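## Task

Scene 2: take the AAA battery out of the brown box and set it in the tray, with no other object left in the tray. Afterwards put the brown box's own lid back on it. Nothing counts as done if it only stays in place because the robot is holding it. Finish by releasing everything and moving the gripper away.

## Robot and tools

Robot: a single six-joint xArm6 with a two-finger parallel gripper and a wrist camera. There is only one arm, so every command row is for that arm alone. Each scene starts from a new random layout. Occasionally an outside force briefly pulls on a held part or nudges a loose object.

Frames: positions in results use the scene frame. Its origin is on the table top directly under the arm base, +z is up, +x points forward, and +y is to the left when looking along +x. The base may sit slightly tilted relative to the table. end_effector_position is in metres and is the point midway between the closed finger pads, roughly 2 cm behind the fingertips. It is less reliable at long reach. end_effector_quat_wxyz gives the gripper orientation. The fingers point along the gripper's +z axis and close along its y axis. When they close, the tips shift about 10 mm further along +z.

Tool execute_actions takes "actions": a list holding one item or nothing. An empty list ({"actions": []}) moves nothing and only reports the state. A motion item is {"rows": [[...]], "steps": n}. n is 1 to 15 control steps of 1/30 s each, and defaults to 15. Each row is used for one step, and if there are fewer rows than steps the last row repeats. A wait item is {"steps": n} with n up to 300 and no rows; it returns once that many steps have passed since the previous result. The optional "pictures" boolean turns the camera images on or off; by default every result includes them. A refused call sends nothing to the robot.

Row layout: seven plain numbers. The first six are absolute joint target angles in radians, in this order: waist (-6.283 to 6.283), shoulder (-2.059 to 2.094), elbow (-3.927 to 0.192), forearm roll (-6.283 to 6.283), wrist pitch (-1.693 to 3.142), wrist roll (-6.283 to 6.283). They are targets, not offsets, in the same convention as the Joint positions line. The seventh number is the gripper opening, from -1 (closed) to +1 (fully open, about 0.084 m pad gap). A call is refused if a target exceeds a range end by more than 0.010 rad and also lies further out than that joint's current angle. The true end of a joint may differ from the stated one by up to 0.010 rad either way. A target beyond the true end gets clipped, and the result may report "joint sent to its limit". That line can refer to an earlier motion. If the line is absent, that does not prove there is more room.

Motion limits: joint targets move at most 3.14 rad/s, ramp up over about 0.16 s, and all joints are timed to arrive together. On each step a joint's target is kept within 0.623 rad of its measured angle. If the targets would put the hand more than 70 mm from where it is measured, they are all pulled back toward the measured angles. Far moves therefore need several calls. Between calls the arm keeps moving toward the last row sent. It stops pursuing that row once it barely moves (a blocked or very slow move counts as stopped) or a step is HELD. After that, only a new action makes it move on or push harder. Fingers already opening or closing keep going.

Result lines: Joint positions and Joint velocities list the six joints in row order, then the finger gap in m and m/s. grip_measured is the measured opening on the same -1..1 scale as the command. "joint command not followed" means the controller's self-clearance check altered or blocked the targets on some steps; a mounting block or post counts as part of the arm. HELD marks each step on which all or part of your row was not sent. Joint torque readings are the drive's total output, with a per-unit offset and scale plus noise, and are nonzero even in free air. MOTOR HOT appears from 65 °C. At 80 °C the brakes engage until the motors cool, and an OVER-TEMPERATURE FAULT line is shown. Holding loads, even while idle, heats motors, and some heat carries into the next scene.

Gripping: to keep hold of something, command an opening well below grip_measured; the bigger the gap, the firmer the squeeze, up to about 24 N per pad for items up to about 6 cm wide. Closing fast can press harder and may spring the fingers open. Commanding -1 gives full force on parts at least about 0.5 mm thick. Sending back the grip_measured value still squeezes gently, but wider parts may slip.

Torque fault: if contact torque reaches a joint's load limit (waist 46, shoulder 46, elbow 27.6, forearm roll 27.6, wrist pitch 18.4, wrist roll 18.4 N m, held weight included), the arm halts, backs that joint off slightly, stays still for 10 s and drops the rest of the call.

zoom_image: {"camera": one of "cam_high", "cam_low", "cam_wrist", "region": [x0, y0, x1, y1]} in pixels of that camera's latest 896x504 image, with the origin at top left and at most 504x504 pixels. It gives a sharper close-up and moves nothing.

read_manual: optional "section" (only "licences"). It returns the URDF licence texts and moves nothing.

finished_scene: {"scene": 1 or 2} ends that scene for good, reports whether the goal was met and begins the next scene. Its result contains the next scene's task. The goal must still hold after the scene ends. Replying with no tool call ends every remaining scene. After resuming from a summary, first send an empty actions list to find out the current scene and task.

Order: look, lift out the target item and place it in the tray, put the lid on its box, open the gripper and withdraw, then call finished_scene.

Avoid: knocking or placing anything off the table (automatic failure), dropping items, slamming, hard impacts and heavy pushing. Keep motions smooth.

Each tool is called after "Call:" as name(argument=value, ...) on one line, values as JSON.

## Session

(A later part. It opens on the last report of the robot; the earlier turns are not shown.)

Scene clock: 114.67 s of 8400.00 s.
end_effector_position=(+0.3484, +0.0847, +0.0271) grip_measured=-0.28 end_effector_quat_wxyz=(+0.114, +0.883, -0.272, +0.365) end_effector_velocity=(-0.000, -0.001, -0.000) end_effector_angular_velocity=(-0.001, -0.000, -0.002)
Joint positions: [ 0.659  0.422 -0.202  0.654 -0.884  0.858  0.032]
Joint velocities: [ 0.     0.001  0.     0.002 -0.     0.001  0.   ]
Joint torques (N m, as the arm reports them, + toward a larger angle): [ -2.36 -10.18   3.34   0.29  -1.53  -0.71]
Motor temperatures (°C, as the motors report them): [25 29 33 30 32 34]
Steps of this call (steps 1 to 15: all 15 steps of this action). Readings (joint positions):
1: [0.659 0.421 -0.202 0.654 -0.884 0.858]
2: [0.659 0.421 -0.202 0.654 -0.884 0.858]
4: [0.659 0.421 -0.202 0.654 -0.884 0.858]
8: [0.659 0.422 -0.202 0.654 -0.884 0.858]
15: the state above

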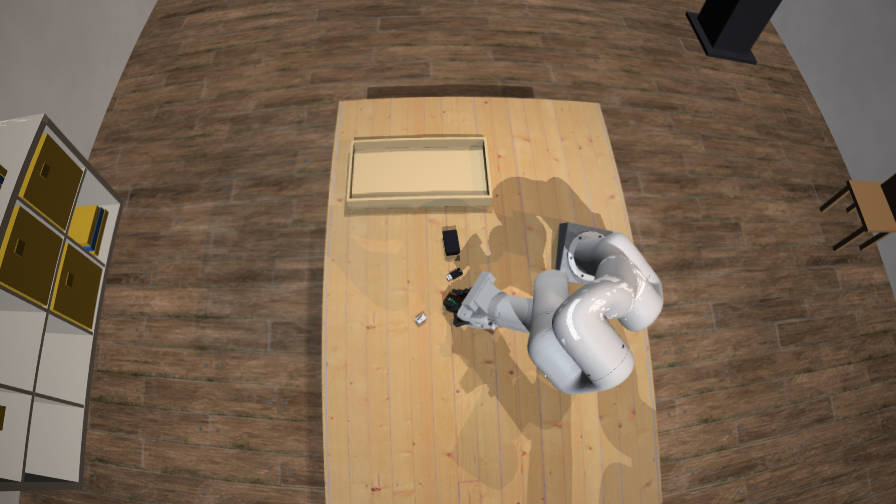

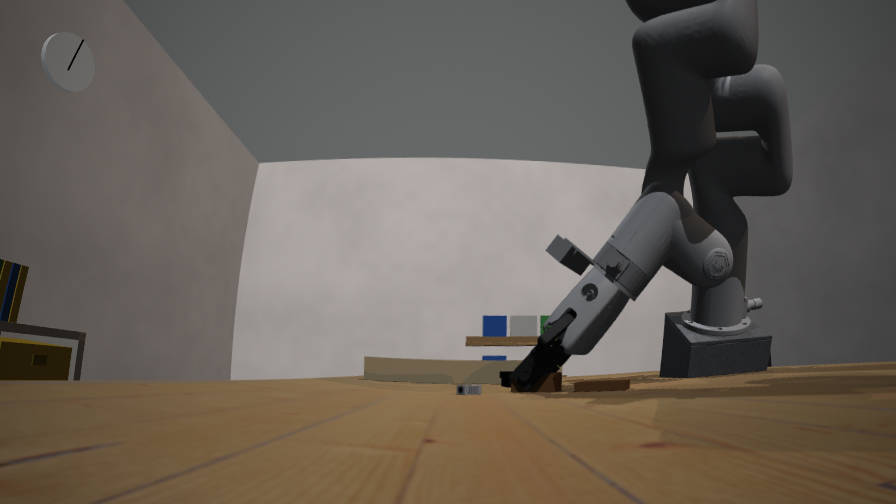

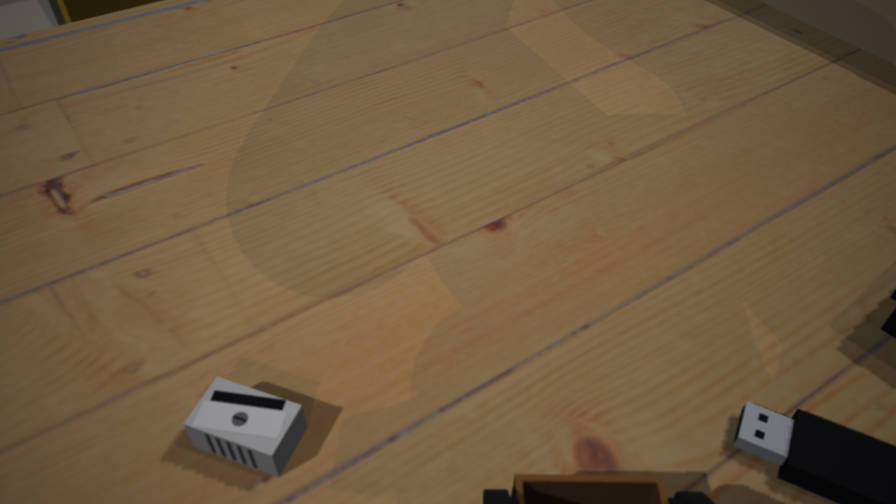

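Call:
execute_actions(actions=[{"rows":[[0.654,0.35,-0.174,0.675,-0.85,0.817,-0.75],[0.654,0.35,-0.174,0.675,-0.85,0.817,-0.75],[0.654,0.35,-0.174,0.675,-0.85,0.817,-0.75],[0.654,0.35,-0.174,0.675,-0.85,0.817,-0.75],[0.648,0.28,-0.148,0.697,-0.815,0.775,-0.75],[0.648,0.28,-0.148,0.697,-0.815,0.775,-0.75],[0.648,0.28,-0.148,0.697,-0.815,0.775,-0.75],[0.635,0.132,-0.1,0.744,-0.745,0.69,-0.75]],"steps":15}], pictures=false)

Call:
execute_actions(actions=[{"rows":[[0.3,0.2,-0.35,0.3,-0.85,0.6,-0.75]],"steps":15}], pictures=false)

Call:
execute_actions(actions=[{"rows":[[-0.15,0.45,-0.6,-0.2,-1.0,0.5,-0.75]],"steps":15}], pictures=false)

Call:
execute_actions(actions=[{"rows":[[-0.55,0.8,-0.9,-0.62,-1.2,0.42,-0.75]],"steps":15}], pictures=false)

Call:
execute_actions(actions=[{"rows":[[-0.95,1.2,-1.2,-1.03,-1.38,0.33,-0.75]],"steps":15}], pictures=false)

Call:
execute_actions(actions=[{"steps":15}])

Scene clock: 145.83 s of 8400.00 s.
end_effector_position=(+0.3492, +0.0858, +0.0762) grip_measured=-0.28 end_effector_quat_wxyz=(+0.112, +0.883, -0.271, +0.367) end_effector_velocity=(-0.008, -0.006, +0.019) end_effector_angular_velocity=(-0.007, +0.029, -0.002)
Joint positions: [ 0.636  0.141 -0.104  0.74  -0.751  0.697  0.032]
Joint velocities: [-0.013 -0.142  0.054  0.052  0.092 -0.102  0.   ]
Joint torques (N m, as the arm reports them, + toward a larger angle): [-2.   -6.73 -0.62 -0.25 -1.81 -0.58]
Motor temperatures (°C, as the motors report them): [25 29 33 30 32 34]
Steps of this call (steps 1 to 15: the robot went on to your last target; steps 16 to 90: nothing new was sent; then 27.67 s passed at rest; steps 91 to 105: all 15 steps of this action). Readings (joint positions):
91: [0.659 0.422 -0.202 0.654 -0.884 0.858]
92: [0.659 0.416 -0.200 0.656 -0.879 0.853]
94: [0.656 0.382 -0.186 0.666 -0.863 0.834]
98: [0.651 0.312 -0.160 0.687 -0.830 0.794]
105: the state above

Scene clock: 146.33 s of 8400.00 s.
end_effector_position=(+0.4827, +0.1244, +0.1273) grip_measured=-0.28 end_effector_quat_wxyz=(+0.035, +0.877, -0.165, +0.450) end_effector_velocity=(+0.019, +0.001, +0.008) end_effector_angular_velocity=(-0.032, -0.012, +0.081)
Joint positions: [ 0.306  0.199 -0.346  0.309 -0.848  0.602  0.032]
Joint velocities: [-0.079  0.022 -0.034 -0.129 -0.026 -0.03   0.   ]
Joint torques (N m, as the arm reports them, + toward a larger angle): [ -2.93 -12.2   -6.15   0.28  -1.91  -0.83]
Motor temperatures (°C, as the motors report them): [25 29 33 30 32 34]
Steps of this call (steps 1 to 15: all 15 steps of this action). Readings (joint positions):
1: [0.635 0.138 -0.103 0.741 -0.749 0.694]
2: [0.630 0.137 -0.105 0.734 -0.750 0.691]
4: [0.588 0.146 -0.136 0.678 -0.762 0.679]
8: [0.446 0.173 -0.245 0.492 -0.806 0.640]
15: the state above

Scene clock: 146.83 s of 8400.00 s.
end_effector_position=(+0.5666, +0.0306, +0.1682) grip_measured=-0.28 end_effector_quat_wxyz=(+0.050, +0.858, -0.062, +0.507) end_effector_velocity=(+0.015, -0.008, +0.012) end_effector_angular_velocity=(-0.042, -0.023, +0.105)
Joint positions: [-0.142  0.446 -0.594 -0.188 -0.996  0.502  0.032]
Joint velocities: [-0.093  0.053 -0.066 -0.161 -0.052 -0.032 -0.   ]
Joint torques (N m, as the arm reports them, + toward a larger angle): [ -3.9  -14.93 -10.77   0.33  -1.97  -0.5 ]
Motor temperatures (°C, as the motors report them): [25 29 33 30 32 34]
Steps of this call (steps 1 to 15: all 15 steps of this action). Readings (joint positions):
1: [0.303 0.200 -0.347 0.305 -0.849 0.601]
2: [0.297 0.203 -0.350 0.296 -0.852 0.599]
4: [0.245 0.231 -0.379 0.235 -0.870 0.587]
8: [0.050 0.340 -0.489 0.022 -0.933 0.545]
15: the state above

Scene clock: 147.33 s of 8400.00 s.
end_effector_position=(+0.5758, -0.1082, +0.1844) grip_measured=-0.28 end_effector_quat_wxyz=(+0.053, +0.831, +0.007, +0.554) end_effector_velocity=(+0.006, -0.006, +0.014) end_effector_angular_velocity=(-0.036, -0.048, +0.119)
Joint positions: [-0.544  0.795 -0.892 -0.61  -1.195  0.422  0.032]
Joint velocities: [-0.066  0.067 -0.098 -0.139 -0.071 -0.026 -0.   ]
Joint torques (N m, as the arm reports them, + toward a larger angle): [ -5.54 -18.55 -12.71   0.39  -1.91  -0.79]
Motor temperatures (°C, as the motors report them): [25 29 33 30 32 34]
Steps of this call (steps 1 to 15: all 15 steps of this action). Readings (joint positions):
1: [-0.145 0.448 -0.596 -0.193 -0.998 0.501]
2: [-0.152 0.453 -0.602 -0.204 -1.003 0.499]
4: [-0.204 0.499 -0.645 -0.265 -1.032 0.488]
8: [-0.375 0.648 -0.770 -0.437 -1.113 0.455]
15: the state above

Scene clock: 147.83 s of 8400.00 s.
end_effector_position=(+0.4837, -0.2429, +0.1584) grip_measured=-0.28 end_effector_quat_wxyz=(+0.038, +0.809, +0.039, +0.585) end_effector_velocity=(-0.055, -0.037, -0.015) end_effector_angular_velocity=(-0.005, -0.051, +0.091)
Joint positions: [-0.94   1.19  -1.187 -1.015 -1.373  0.333  0.032]
Joint velocities: [-0.172  0.19  -0.158 -0.222 -0.099 -0.05  -0.   ]
Joint torques (N m, as the arm reports them, + toward a larger angle): [ -1.93 -25.37 -14.63   0.18  -2.    -0.69]
Motor temperatures (°C, as the motors report them): [25 29 33 30 32 34]
Steps of this call (steps 1 to 15: all 15 steps of this action). Readings (joint positions):
1: [-0.546 0.797 -0.895 -0.615 -1.198 0.421]
2: [-0.552 0.803 -0.903 -0.625 -1.202 0.419]
4: [-0.602 0.853 -0.946 -0.682 -1.228 0.406]
8: [-0.750 1.001 -1.051 -0.826 -1.291 0.375]
15: the state above

Scene clock: 148.33 s of 8400.00 s.
end_effector_position=(+0.4818, -0.2447, +0.1594) grip_measured=-0.28 end_effector_quat_wxyz=(+0.037, +0.807, +0.045, +0.588) end_effector_velocity=(-0.002, -0.002, -0.001) end_effector_angular_velocity=(+0.001, -0.000, -0.003)
Joint positions: [-0.949  1.2   -1.2   -1.03  -1.38   0.33   0.032]
Joint velocities: [-0.004  0.003 -0.001 -0.001  0.    -0.001 -0.   ]
Joint torques (N m, as the arm reports them, + toward a larger angle): [ -6.44 -19.37 -12.85  -0.31  -1.94  -0.68]
Motor temperatures (°C, as the motors report them): [25 29 33 30 32 34]
Steps of this call (steps 1 to 15: the robot went on to your last target). Readings (joint positions):
1: [-0.944 1.194 -1.191 -1.021 -1.376 0.332]
2: [-0.945 1.196 -1.195 -1.024 -1.377 0.331]
4: [-0.946 1.197 -1.198 -1.028 -1.379 0.331]
8: [-0.948 1.198 -1.200 -1.029 -1.380 0.330]
15: the state above

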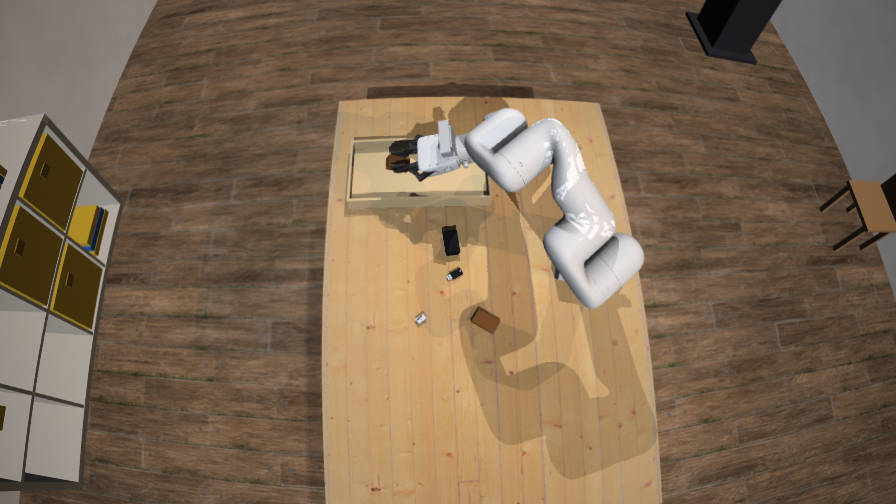

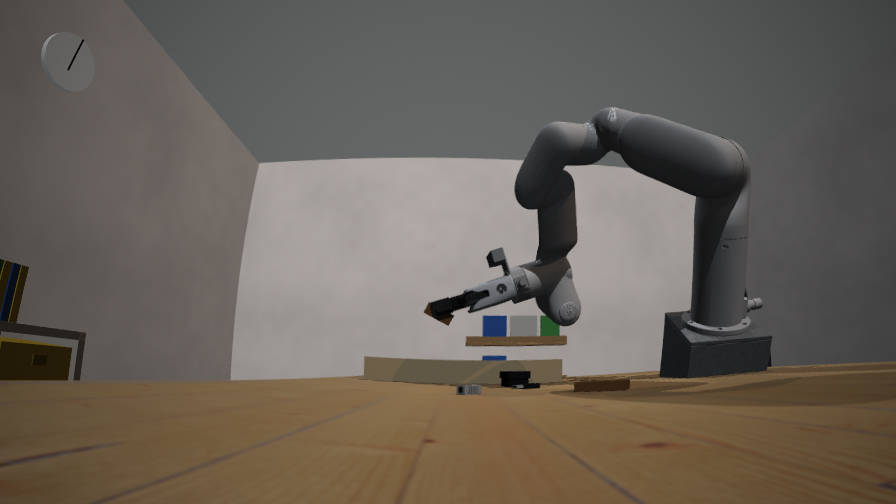

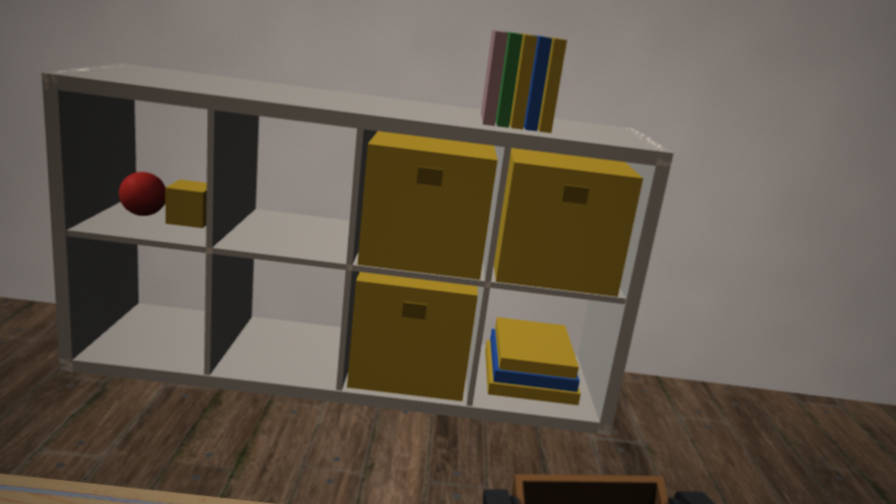

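Call:
execute_actions(actions=[{"rows":[[-0.952,1.29,-1.22,-1.033,-1.40,0.8,-0.75],[-0.952,1.29,-1.22,-1.033,-1.40,0.8,-0.75],[-0.952,1.29,-1.22,-1.033,-1.40,0.8,-0.75],[-0.952,1.29,-1.22,-1.033,-1.40,0.8,-0.75],[-0.952,1.29,-1.22,-1.033,-1.40,0.8,-0.75],[-0.952,1.29,-1.22,-1.033,-1.40,0.8,-0.75],[-0.952,1.382,-1.243,-1.033,-1.418,1.3,-0.75]],"steps":15}], pictures=false)

Call:
execute_actions(actions=[{"rows":[[-0.952,1.382,-1.243,-1.033,-1.418,1.9,-0.75]],"steps":15}])

Scene clock: 159.10 s of 8400.00 s.
end_effector_position=(+0.4500, -0.2451, +0.0888) grip_measured=-0.28 end_effector_quat_wxyz=(-0.248, +0.738, -0.357, +0.516) end_effector_velocity=(-0.031, +0.003, -0.065) end_effector_angular_velocity=(+1.083, +0.029, -0.388)
Joint positions: [-0.952  1.374 -1.238 -1.033 -1.415  1.231  0.032]
Joint velocities: [-0.     0.169 -0.047 -0.002 -0.036  1.047 -0.   ]
Joint torques (N m, as the arm reports them, + toward a larger angle): [ -6.33 -23.7  -12.51  -0.41  -2.09  -1.8 ]
Motor temperatures (°C, as the motors report them): [25 30 34 30 32 34]
Steps of this call (steps 1 to 15: the robot went on to your last target; steps 16 to 90: nothing new was sent; then 7.27 s passed at rest; steps 91 to 105: all 15 steps of this action). Readings (joint positions):
91: [-0.950 1.200 -1.200 -1.030 -1.380 0.331]
92: [-0.950 1.201 -1.201 -1.030 -1.380 0.339]
94: [-0.950 1.211 -1.204 -1.030 -1.383 0.398]
98: [-0.951 1.267 -1.215 -1.032 -1.395 0.678]
105: the state above

Scene clock: 159.60 s of 8400.00 s.
end_effector_position=(+0.4491, -0.2453, +0.0867) grip_measured=-0.28 end_effector_quat_wxyz=(-0.403, +0.582, -0.577, +0.407) end_effector_velocity=(-0.000, +0.001, -0.001) end_effector_angular_velocity=(+0.116, +0.001, -0.040)
Joint positions: [-0.952  1.382 -1.243 -1.033 -1.418  1.891  0.032]
Joint velocities: [ 0.001  0.001  0.    -0.002 -0.     0.122 -0.   ]
Joint torques (N m, as the arm reports them, + toward a larger angle): [ -6.27 -19.52 -10.72  -0.64  -1.96  -0.76]
Motor temperatures (°C, as the motors report them): [25 30 34 30 32 34]
Steps of this call (steps 1 to 15: all 15 steps of this action). Readings (joint positions):
1: [-0.952 1.378 -1.240 -1.033 -1.416 1.259]
2: [-0.952 1.380 -1.241 -1.033 -1.417 1.283]
4: [-0.952 1.380 -1.243 -1.033 -1.418 1.358]
8: [-0.952 1.381 -1.243 -1.033 -1.418 1.666]
15: the state above

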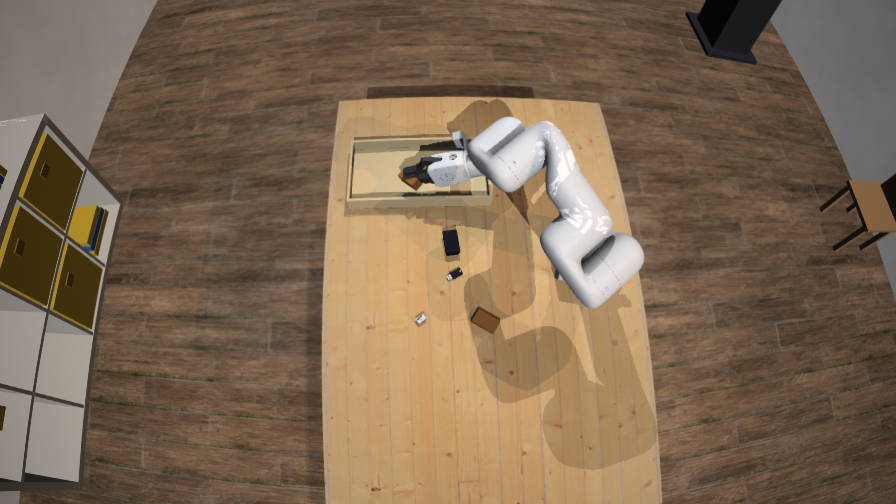

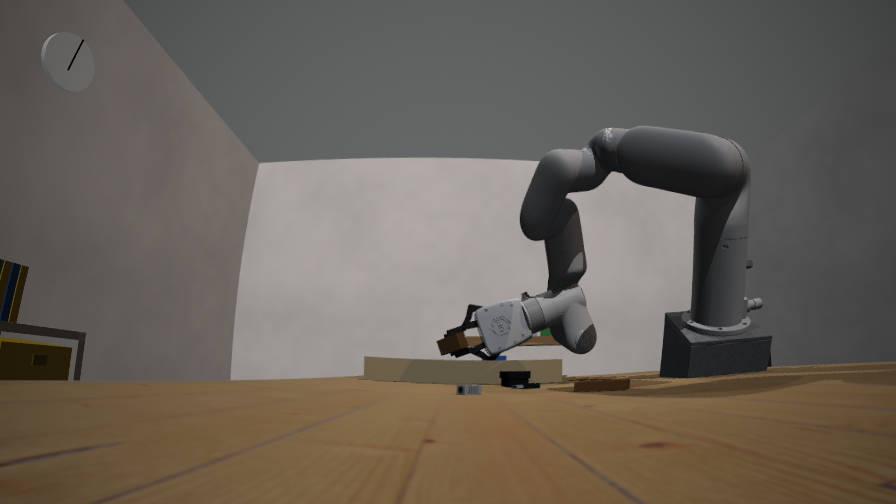

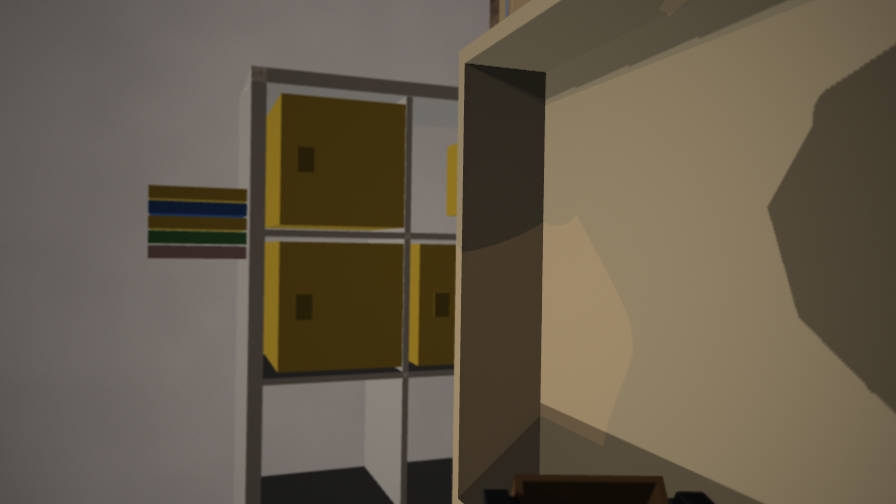

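Call:
execute_actions(actions=[{"rows":[[-0.952,1.4,-1.243,-1.033,-1.42,2.0,-0.75],[-0.952,1.41,-1.243,-1.033,-1.42,2.05,-0.75],[-0.952,1.42,-1.243,-1.033,-1.42,2.1,-0.75],[-0.952,1.43,-1.243,-1.033,-1.42,2.15,-0.75],[-0.952,1.43,-1.243,-1.033,-1.42,2.2,-0.75],[-0.952,1.43,-1.243,-1.033,-1.42,2.25,-0.75],[-0.952,1.43,-1.243,-1.033,-1.42,2.3,-0.75],[-0.952,1.43,-1.243,-1.033,-1.42,2.35,-0.75],[-0.952,1.43,-1.243,-1.033,-1.42,2.4,-0.75],[-0.952,1.43,-1.243,-1.033,-1.42,2.45,-0.75]],"steps":15}], pictures=false)

Call:
execute_actions(actions=[{"rows":[[-0.952,1.43,-1.243,-1.033,-1.42,2.5,-0.75],[-0.952,1.43,-1.243,-1.033,-1.42,2.55,-0.75],[-0.952,1.43,-1.243,-1.033,-1.42,2.6,-0.75],[-0.952,1.43,-1.243,-1.033,-1.42,2.65,-0.75],[-0.952,1.43,-1.243,-1.033,-1.42,2.7,-0.75]],"steps":15}])

Scene clock: 168.20 s of 8400.00 s.
end_effector_position=(+0.4372, -0.2424, +0.0635) grip_measured=-0.28 end_effector_quat_wxyz=(+0.494, -0.397, +0.724, -0.272) end_effector_velocity=(-0.000, -0.005, -0.001) end_effector_angular_velocity=(+0.317, +0.000, -0.137)
Joint positions: [-0.952  1.429 -1.243 -1.033 -1.42   2.426  0.032]
Joint velocities: [-0.004  0.005 -0.007  0.007  0.006  0.345 -0.   ]
Joint torques (N m, as the arm reports them, + toward a larger angle): [ -5.72 -19.27  -9.47  -1.39  -2.27  -1.24]
Motor temperatures (°C, as the motors report them): [25 31 34 30 32 34]
Steps of this call (steps 1 to 15: the robot went on to your last target; steps 16 to 90: nothing new was sent; then 5.10 s passed at rest; steps 91 to 105: all 15 steps of this action). Readings (joint positions):
91: [-0.952 1.382 -1.243 -1.033 -1.418 1.901]
92: [-0.952 1.383 -1.243 -1.033 -1.418 1.909]
94: [-0.952 1.392 -1.244 -1.033 -1.419 1.964]
98: [-0.952 1.424 -1.242 -1.033 -1.420 2.153]
105: the state above

Scene clock: 168.70 s of 8400.00 s.
end_effector_position=(+0.4370, -0.2423, +0.0631) grip_measured=-0.28 end_effector_quat_wxyz=(+0.526, -0.295, +0.772, -0.202) end_effector_velocity=(+0.000, -0.000, +0.001) end_effector_angular_velocity=(+0.022, -0.001, -0.009)
Joint positions: [-0.952  1.43  -1.243 -1.033 -1.42   2.698  0.032]
Joint velocities: [ 0.    -0.001  0.     0.001 -0.001  0.024  0.   ]
Joint torques (N m, as the arm reports them, + toward a larger angle): [ -5.75 -19.24  -9.49  -1.12  -2.11  -0.85]
Motor temperatures (°C, as the motors report them): [25 31 34 30 32 34]
Steps of this call (steps 1 to 15: all 15 steps of this action). Readings (joint positions):
1: [-0.952 1.429 -1.244 -1.033 -1.420 2.436]
2: [-0.952 1.429 -1.244 -1.033 -1.420 2.449]
4: [-0.952 1.430 -1.243 -1.033 -1.420 2.500]
8: [-0.952 1.430 -1.243 -1.033 -1.420 2.646]
15: the state above

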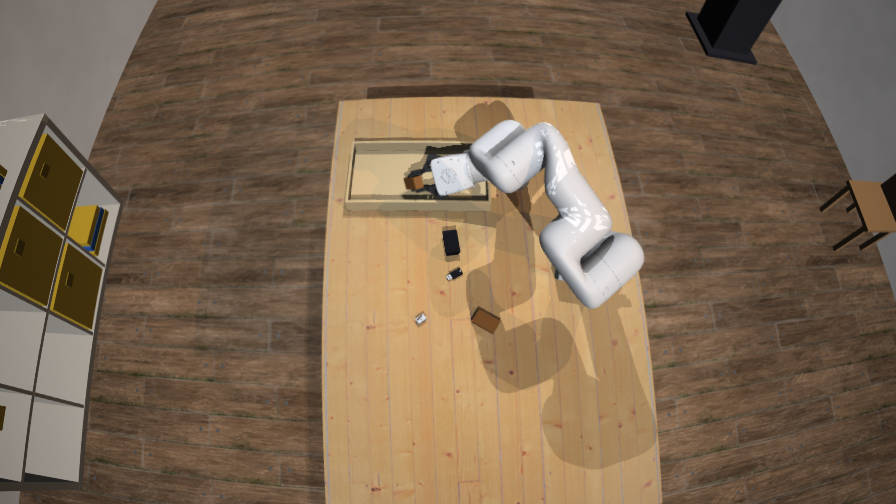

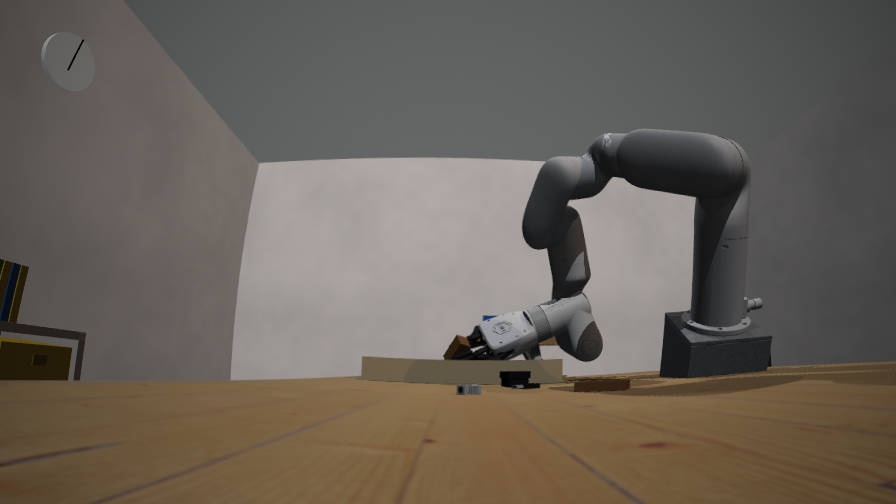

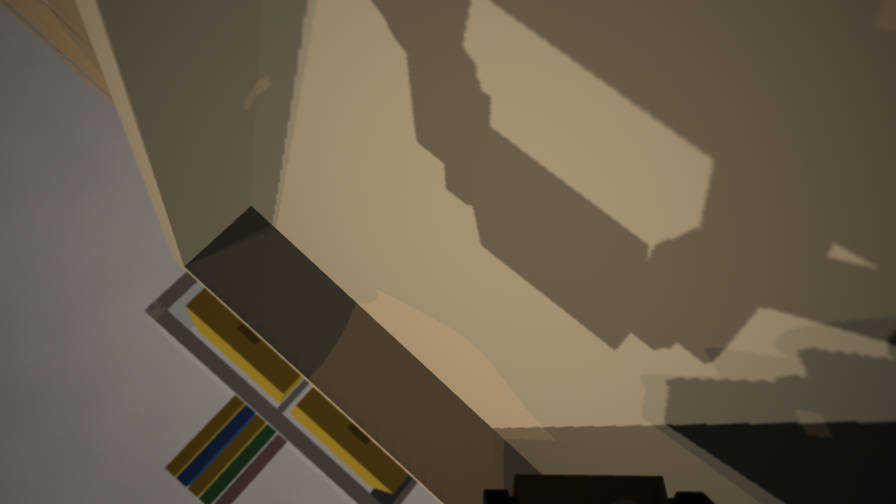

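Call:
execute_actions(actions=[{"rows":[[-0.952,1.425,-1.243,-1.033,-1.44,2.75,-0.75],[-0.952,1.425,-1.243,-1.033,-1.45,2.8,-0.75],[-0.952,1.425,-1.243,-1.033,-1.46,2.85,-0.75],[-0.952,1.425,-1.243,-1.033,-1.47,2.9,-0.75],[-0.952,1.425,-1.243,-1.033,-1.48,2.95,-0.75],[-0.952,1.425,-1.243,-1.033,-1.48,3.0,-0.75],[-0.952,1.425,-1.243,-1.033,-1.48,3.05,-0.75],[-0.952,1.425,-1.243,-1.033,-1.48,3.1,-0.75]],"steps":15}])

Scene clock: 174.13 s of 8400.00 s.
end_effector_position=(+0.4387, -0.2382, +0.0805) grip_measured=-0.28 end_effector_quat_wxyz=(+0.580, -0.142, +0.796, -0.094) end_effector_velocity=(+0.001, -0.001, +0.003) end_effector_angular_velocity=(+0.110, -0.006, -0.036)
Joint positions: [-0.952  1.425 -1.243 -1.033 -1.48   3.092  0.032]
Joint velocities: [-0.001 -0.001 -0.002  0.002 -0.005  0.118 -0.   ]
Joint torques (N m, as the arm reports them, + toward a larger angle): [ -5.9  -19.09  -9.89  -0.75  -1.8   -0.95]
Motor temperatures (°C, as the motors report them): [25 31 34 30 32 34]
Steps of this call (steps 1 to 15: the robot went on to your last target; steps 16 to 140: nothing new was sent; then 0.27 s passed at rest; steps 141 to 155: all 15 steps of this action). Readings (joint positions):
141: [-0.952 1.430 -1.243 -1.033 -1.420 2.701]
142: [-0.952 1.430 -1.243 -1.033 -1.423 2.708]
144: [-0.952 1.427 -1.243 -1.033 -1.436 2.754]
148: [-0.952 1.425 -1.243 -1.033 -1.468 2.915]
155: the state above

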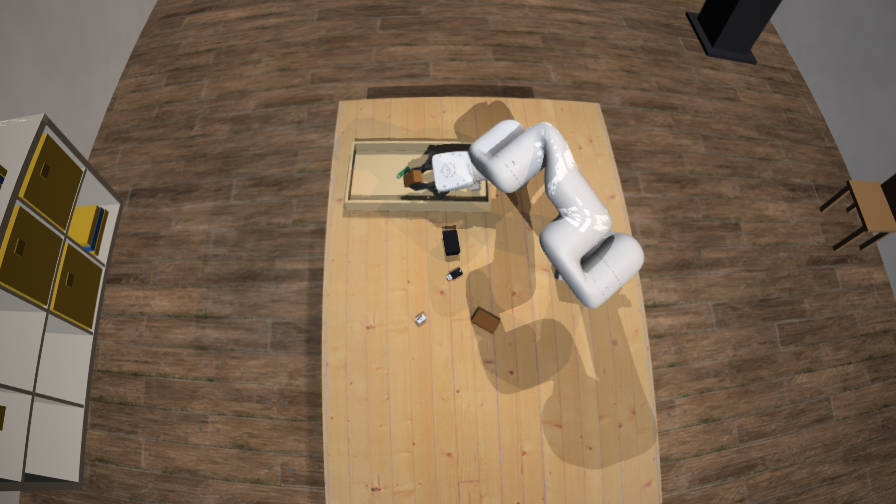

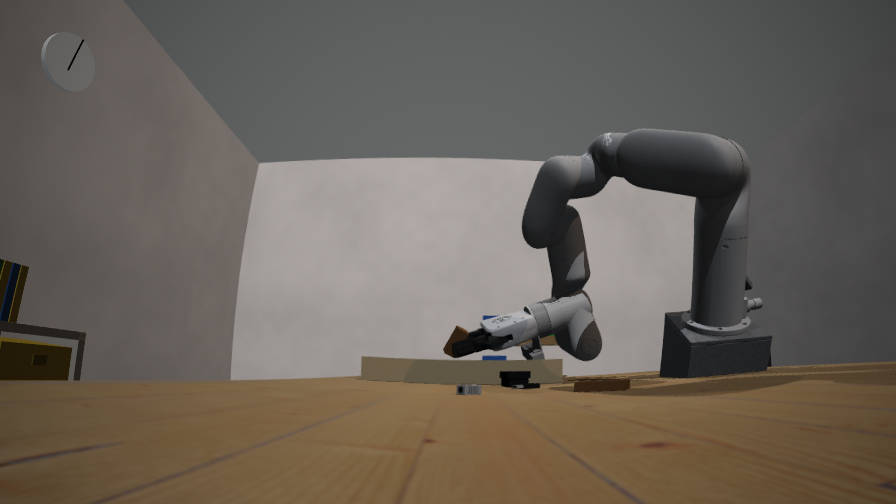

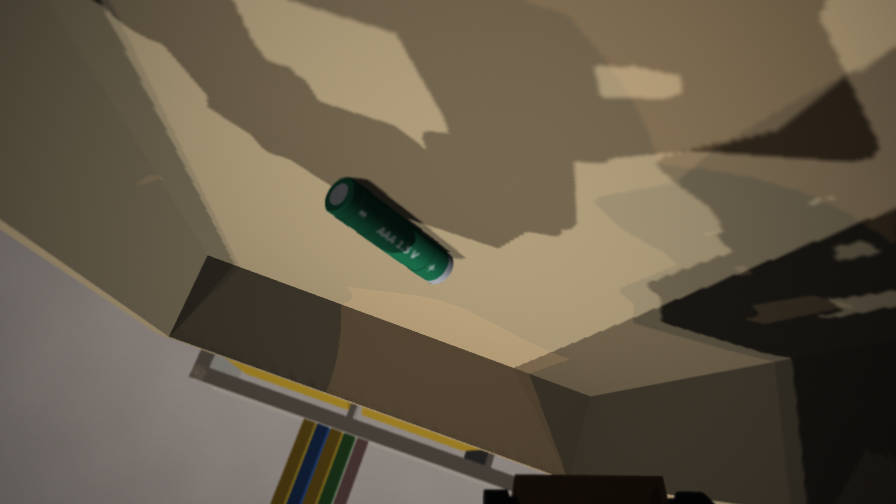

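Out. Return.

Call:
execute_actions(actions=[{"rows":[[-0.95,1.2,-1.2,-1.03,-1.4,3.0,-0.75]],"steps":12}], pictures=false)

Call:
execute_actions(actions=[{"rows":[[-0.55,0.8,-0.9,-0.62,-1.2,1.8,-0.75]],"steps":15}], pictures=false)

Call:
execute_actions(actions=[{"rows":[[-0.15,0.45,-0.6,-0.2,-1.0,0.7,-0.75]],"steps":15}], pictures=false)

Call:
execute_actions(actions=[{"rows":[[0.3,0.2,-0.35,0.3,-0.85,0.65,-0.75]],"steps":15}], pictures=false)

Call:
execute_actions(actions=[{"rows":[[0.635,0.132,-0.1,0.744,-0.745,0.69,-0.75]],"steps":15}], pictures=false)

Call:
execute_actions(actions=[{"rows":[[0.635,0.132,-0.1,0.744,-0.745,0.69,-0.75],[0.635,0.132,-0.1,0.744,-0.745,0.69,-0.75],[0.635,0.132,-0.1,0.744,-0.745,0.69,-0.75],[0.635,0.132,-0.1,0.744,-0.745,0.69,-0.75],[0.648,0.28,-0.148,0.697,-0.815,0.775,-0.75]],"steps":15}], pictures=false)

Call:
execute_actions(actions=[{"rows":[[0.654,0.35,-0.174,0.675,-0.85,0.817,-0.75],[0.654,0.35,-0.174,0.675,-0.85,0.817,-0.75],[0.654,0.35,-0.174,0.675,-0.85,0.817,-0.75],[0.654,0.35,-0.174,0.675,-0.85,0.817,-0.75],[0.654,0.35,-0.174,0.675,-0.85,0.817,-0.75],[0.657,0.39,-0.19,0.663,-0.869,0.84,-0.75],[0.657,0.39,-0.19,0.663,-0.869,0.84,-0.75],[0.657,0.39,-0.19,0.663,-0.869,0.84,-0.75],[0.657,0.39,-0.19,0.663,-0.869,0.84,-0.75],[0.659,0.419,-0.201,0.655,-0.883,0.856,-0.75]],"steps":15}])

Scene clock: 184.77 s of 8400.00 s.
end_effector_position=(+0.4813, -0.2428, +0.1639) grip_measured=-0.28 end_effector_quat_wxyz=(+0.572, -0.232, +0.768, -0.171) end_effector_velocity=(-0.017, +0.008, -0.038) end_effector_angular_velocity=(+0.034, +0.082, -0.027)
Joint positions: [-0.95   1.202 -1.202 -1.03  -1.402  3.002  0.032]
Joint velocities: [ 0.003  0.017  0.07  -0.005  0.036 -0.031  0.   ]
Joint torques (N m, as the arm reports them, + toward a larger angle): [ -6.45 -19.35 -13.35  -0.27  -1.78  -0.75]
Motor temperatures (°C, as the motors report them): [25 31 34 30 32 34]
Steps of this call (steps 1 to 15: the robot went on to your last target; steps 16 to 90: nothing new was sent; then 7.23 s passed at rest; steps 91 to 102: all 12 steps of this action). Readings (joint positions):
91: [-0.952 1.425 -1.243 -1.033 -1.480 3.100]
92: [-0.952 1.419 -1.240 -1.033 -1.477 3.096]
94: [-0.951 1.371 -1.225 -1.033 -1.456 3.072]
98: [-0.950 1.227 -1.212 -1.030 -1.414 3.016]
102: the state above

Scene clock: 185.27 s of 8400.00 s.
end_effector_position=(+0.5697, -0.1276, +0.1838) grip_measured=-0.28 end_effector_quat_wxyz=(+0.388, -0.558, +0.611, -0.407) end_effector_velocity=(+0.082, +0.197, +0.027) end_effector_angular_velocity=(-2.626, +0.272, +0.951)
Joint positions: [-0.599  0.85  -0.939 -0.673 -1.226  2.113  0.032]
Joint velocities: [ 0.517 -0.528  0.388  0.53   0.257 -2.76  -0.   ]
Joint torques (N m, as the arm reports them, + toward a larger angle): [-10.97 -13.27 -12.23  -0.56  -1.8   -0.23]
Motor temperatures (°C, as the motors report them): [25 31 34 30 32 34]
Steps of this call (steps 1 to 15: all 15 steps of this action). Readings (joint positions):
1: [-0.950 1.202 -1.199 -1.030 -1.401 3.001]
2: [-0.946 1.199 -1.195 -1.025 -1.398 2.992]
4: [-0.912 1.165 -1.165 -0.986 -1.378 2.933]
8: [-0.780 1.033 -1.074 -0.857 -1.316 2.710]
15: the state above

Scene clock: 185.77 s of 8400.00 s.
end_effector_position=(+0.5723, +0.0201, +0.1711) grip_measured=-0.28 end_effector_quat_wxyz=(-0.069, +0.821, -0.247, +0.510) end_effector_velocity=(-0.048, +0.116, -0.020) end_effector_angular_velocity=(-2.208, +0.472, +1.108)
Joint positions: [-0.182  0.478 -0.624 -0.235 -1.017  0.957  0.032]
Joint velocities: [ 0.376 -0.334  0.293  0.41   0.197 -2.568 -0.   ]
Joint torques (N m, as the arm reports them, + toward a larger angle): [ -9.04 -12.51 -11.78  -0.43  -1.76  -0.1 ]
Motor temperatures (°C, as the motors report them): [25 31 34 30 32 34]
Steps of this call (steps 1 to 15: all 15 steps of this action). Readings (joint positions):
1: [-0.583 0.834 -0.927 -0.657 -1.218 2.026]
2: [-0.568 0.819 -0.914 -0.639 -1.209 1.953]
4: [-0.510 0.765 -0.866 -0.571 -1.177 1.849]
8: [-0.361 0.636 -0.760 -0.423 -1.106 1.606]
15: the state above

Scene clock: 186.27 s of 8400.00 s.
end_effector_position=(+0.4872, +0.1239, +0.1292) grip_measured=-0.28 end_effector_quat_wxyz=(+0.022, +0.872, -0.183, +0.453) end_effector_velocity=(-0.030, +0.005, -0.009) end_effector_angular_velocity=(-0.020, +0.044, -0.049)
Joint positions: [ 0.291  0.205 -0.355  0.288 -0.854  0.653  0.032]
Joint velocities: [ 0.113 -0.064  0.065  0.168  0.054 -0.045 -0.   ]
Joint torques (N m, as the arm reports them, + toward a larger angle): [ -5.17 -11.16  -8.38  -0.76  -1.88  -0.6 ]
Motor temperatures (°C, as the motors report them): [25 31 34 30 32 34]
Steps of this call (steps 1 to 15: all 15 steps of this action). Readings (joint positions):
1: [-0.170 0.468 -0.615 -0.223 -1.011 0.879]
2: [-0.158 0.459 -0.606 -0.207 -1.004 0.816]
4: [-0.103 0.424 -0.572 -0.141 -0.982 0.746]
8: [0.091 0.317 -0.467 0.068 -0.920 0.706]
15: the state above

Scene clock: 186.77 s of 8400.00 s.
end_effector_position=(+0.3509, +0.0861, +0.0775) grip_measured=-0.28 end_effector_quat_wxyz=(+0.111, +0.884, -0.270, +0.367) end_effector_velocity=(-0.023, -0.007, -0.001) end_effector_angular_velocity=(-0.007, +0.010, -0.058)
Joint positions: [ 0.628  0.134 -0.104  0.734 -0.747  0.689  0.032]
Joint velocities: [ 0.089 -0.024  0.037  0.129  0.027  0.011 -0.   ]
Joint torques (N m, as the arm reports them, + toward a larger angle): [-2.77 -9.19 -1.63 -0.61 -2.13 -0.79]
Motor temperatures (°C, as the motors report them): [25 31 34 30 32 34]
Steps of this call (steps 1 to 15: all 15 steps of this action). Readings (joint positions):
1: [0.294 0.204 -0.353 0.293 -0.852 0.652]
2: [0.300 0.202 -0.349 0.304 -0.850 0.652]
4: [0.344 0.192 -0.318 0.364 -0.835 0.658]
8: [0.486 0.164 -0.210 0.548 -0.791 0.673]
15: the state above

Scene clock: 187.27 s of 8400.00 s.
end_effector_position=(+0.3482, +0.0844, +0.0528) grip_measured=-0.28 end_effector_quat_wxyz=(+0.117, +0.883, -0.270, +0.364) end_effector_velocity=(+0.004, +0.005, -0.001) end_effector_angular_velocity=(+0.012, -0.019, +0.004)
Joint positions: [ 0.648  0.278 -0.147  0.698 -0.814  0.773  0.032]
Joint velocities: [ 0.003  0.019 -0.012 -0.009 -0.023  0.024 -0.   ]
Joint torques (N m, as the arm reports them, + toward a larger angle): [-2.25 -9.98  1.96  0.25 -1.86 -0.83]
Motor temperatures (°C, as the motors report them): [25 31 34 30 32 34]
Steps of this call (steps 1 to 15: all 15 steps of this action). Readings (joint positions):
1: [0.630 0.133 -0.103 0.738 -0.747 0.689]
2: [0.632 0.133 -0.103 0.740 -0.746 0.690]
4: [0.633 0.132 -0.102 0.742 -0.746 0.690]
8: [0.639 0.190 -0.121 0.724 -0.775 0.725]
15: the state above

Scene clock: 187.77 s of 8400.00 s.
end_effector_position=(+0.3483, +0.0847, +0.0283) grip_measured=-0.28 end_effector_quat_wxyz=(+0.115, +0.883, -0.272, +0.365) end_effector_velocity=(+0.000, +0.000, -0.010) end_effector_angular_velocity=(+0.005, -0.005, -0.000)
Joint positions: [ 0.659  0.415 -0.199  0.656 -0.881  0.854  0.032]
Joint velocities: [ 0.004  0.058 -0.022 -0.018 -0.033  0.036 -0.   ]
Joint torques (N m, as the arm reports them, + toward a larger angle): [ -2.59 -10.98   3.59   0.46  -1.82  -0.78]
Motor temperatures (°C, as the motors report them): [25 31 34 30 32 34]
Steps of this call (steps 1 to 15: all 15 steps of this action). Readings (joint positions):
1: [0.648 0.279 -0.148 0.697 -0.815 0.774]
2: [0.648 0.285 -0.150 0.695 -0.819 0.779]
4: [0.651 0.319 -0.163 0.684 -0.836 0.799]
8: [0.655 0.363 -0.179 0.671 -0.856 0.825]
15: the state above

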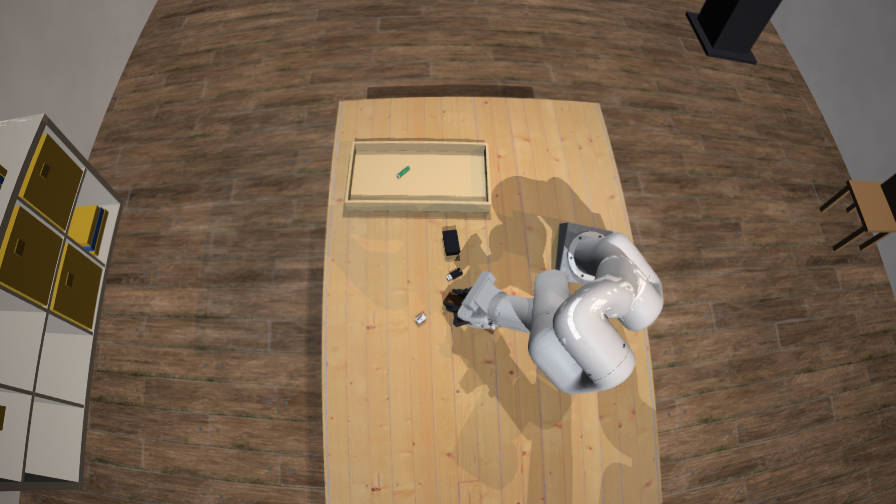

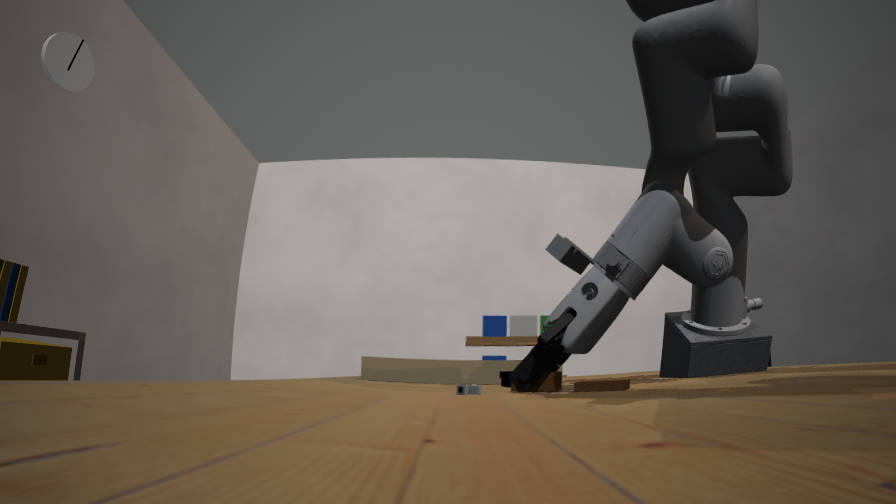

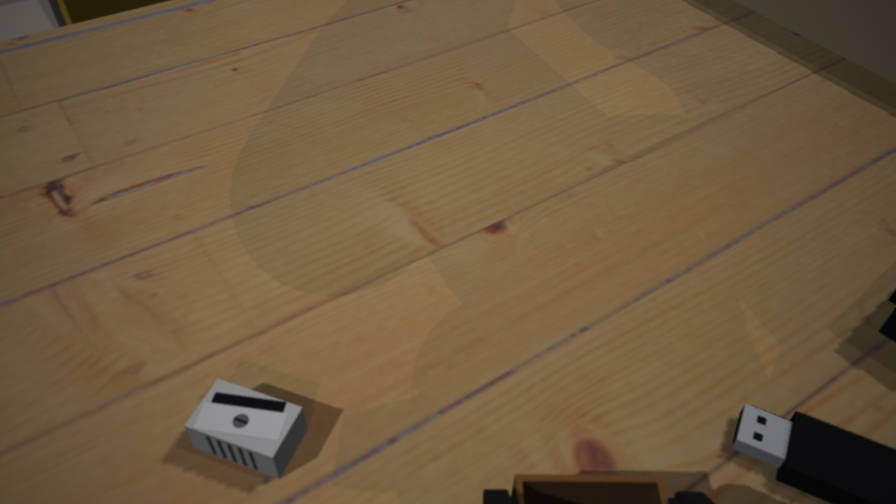

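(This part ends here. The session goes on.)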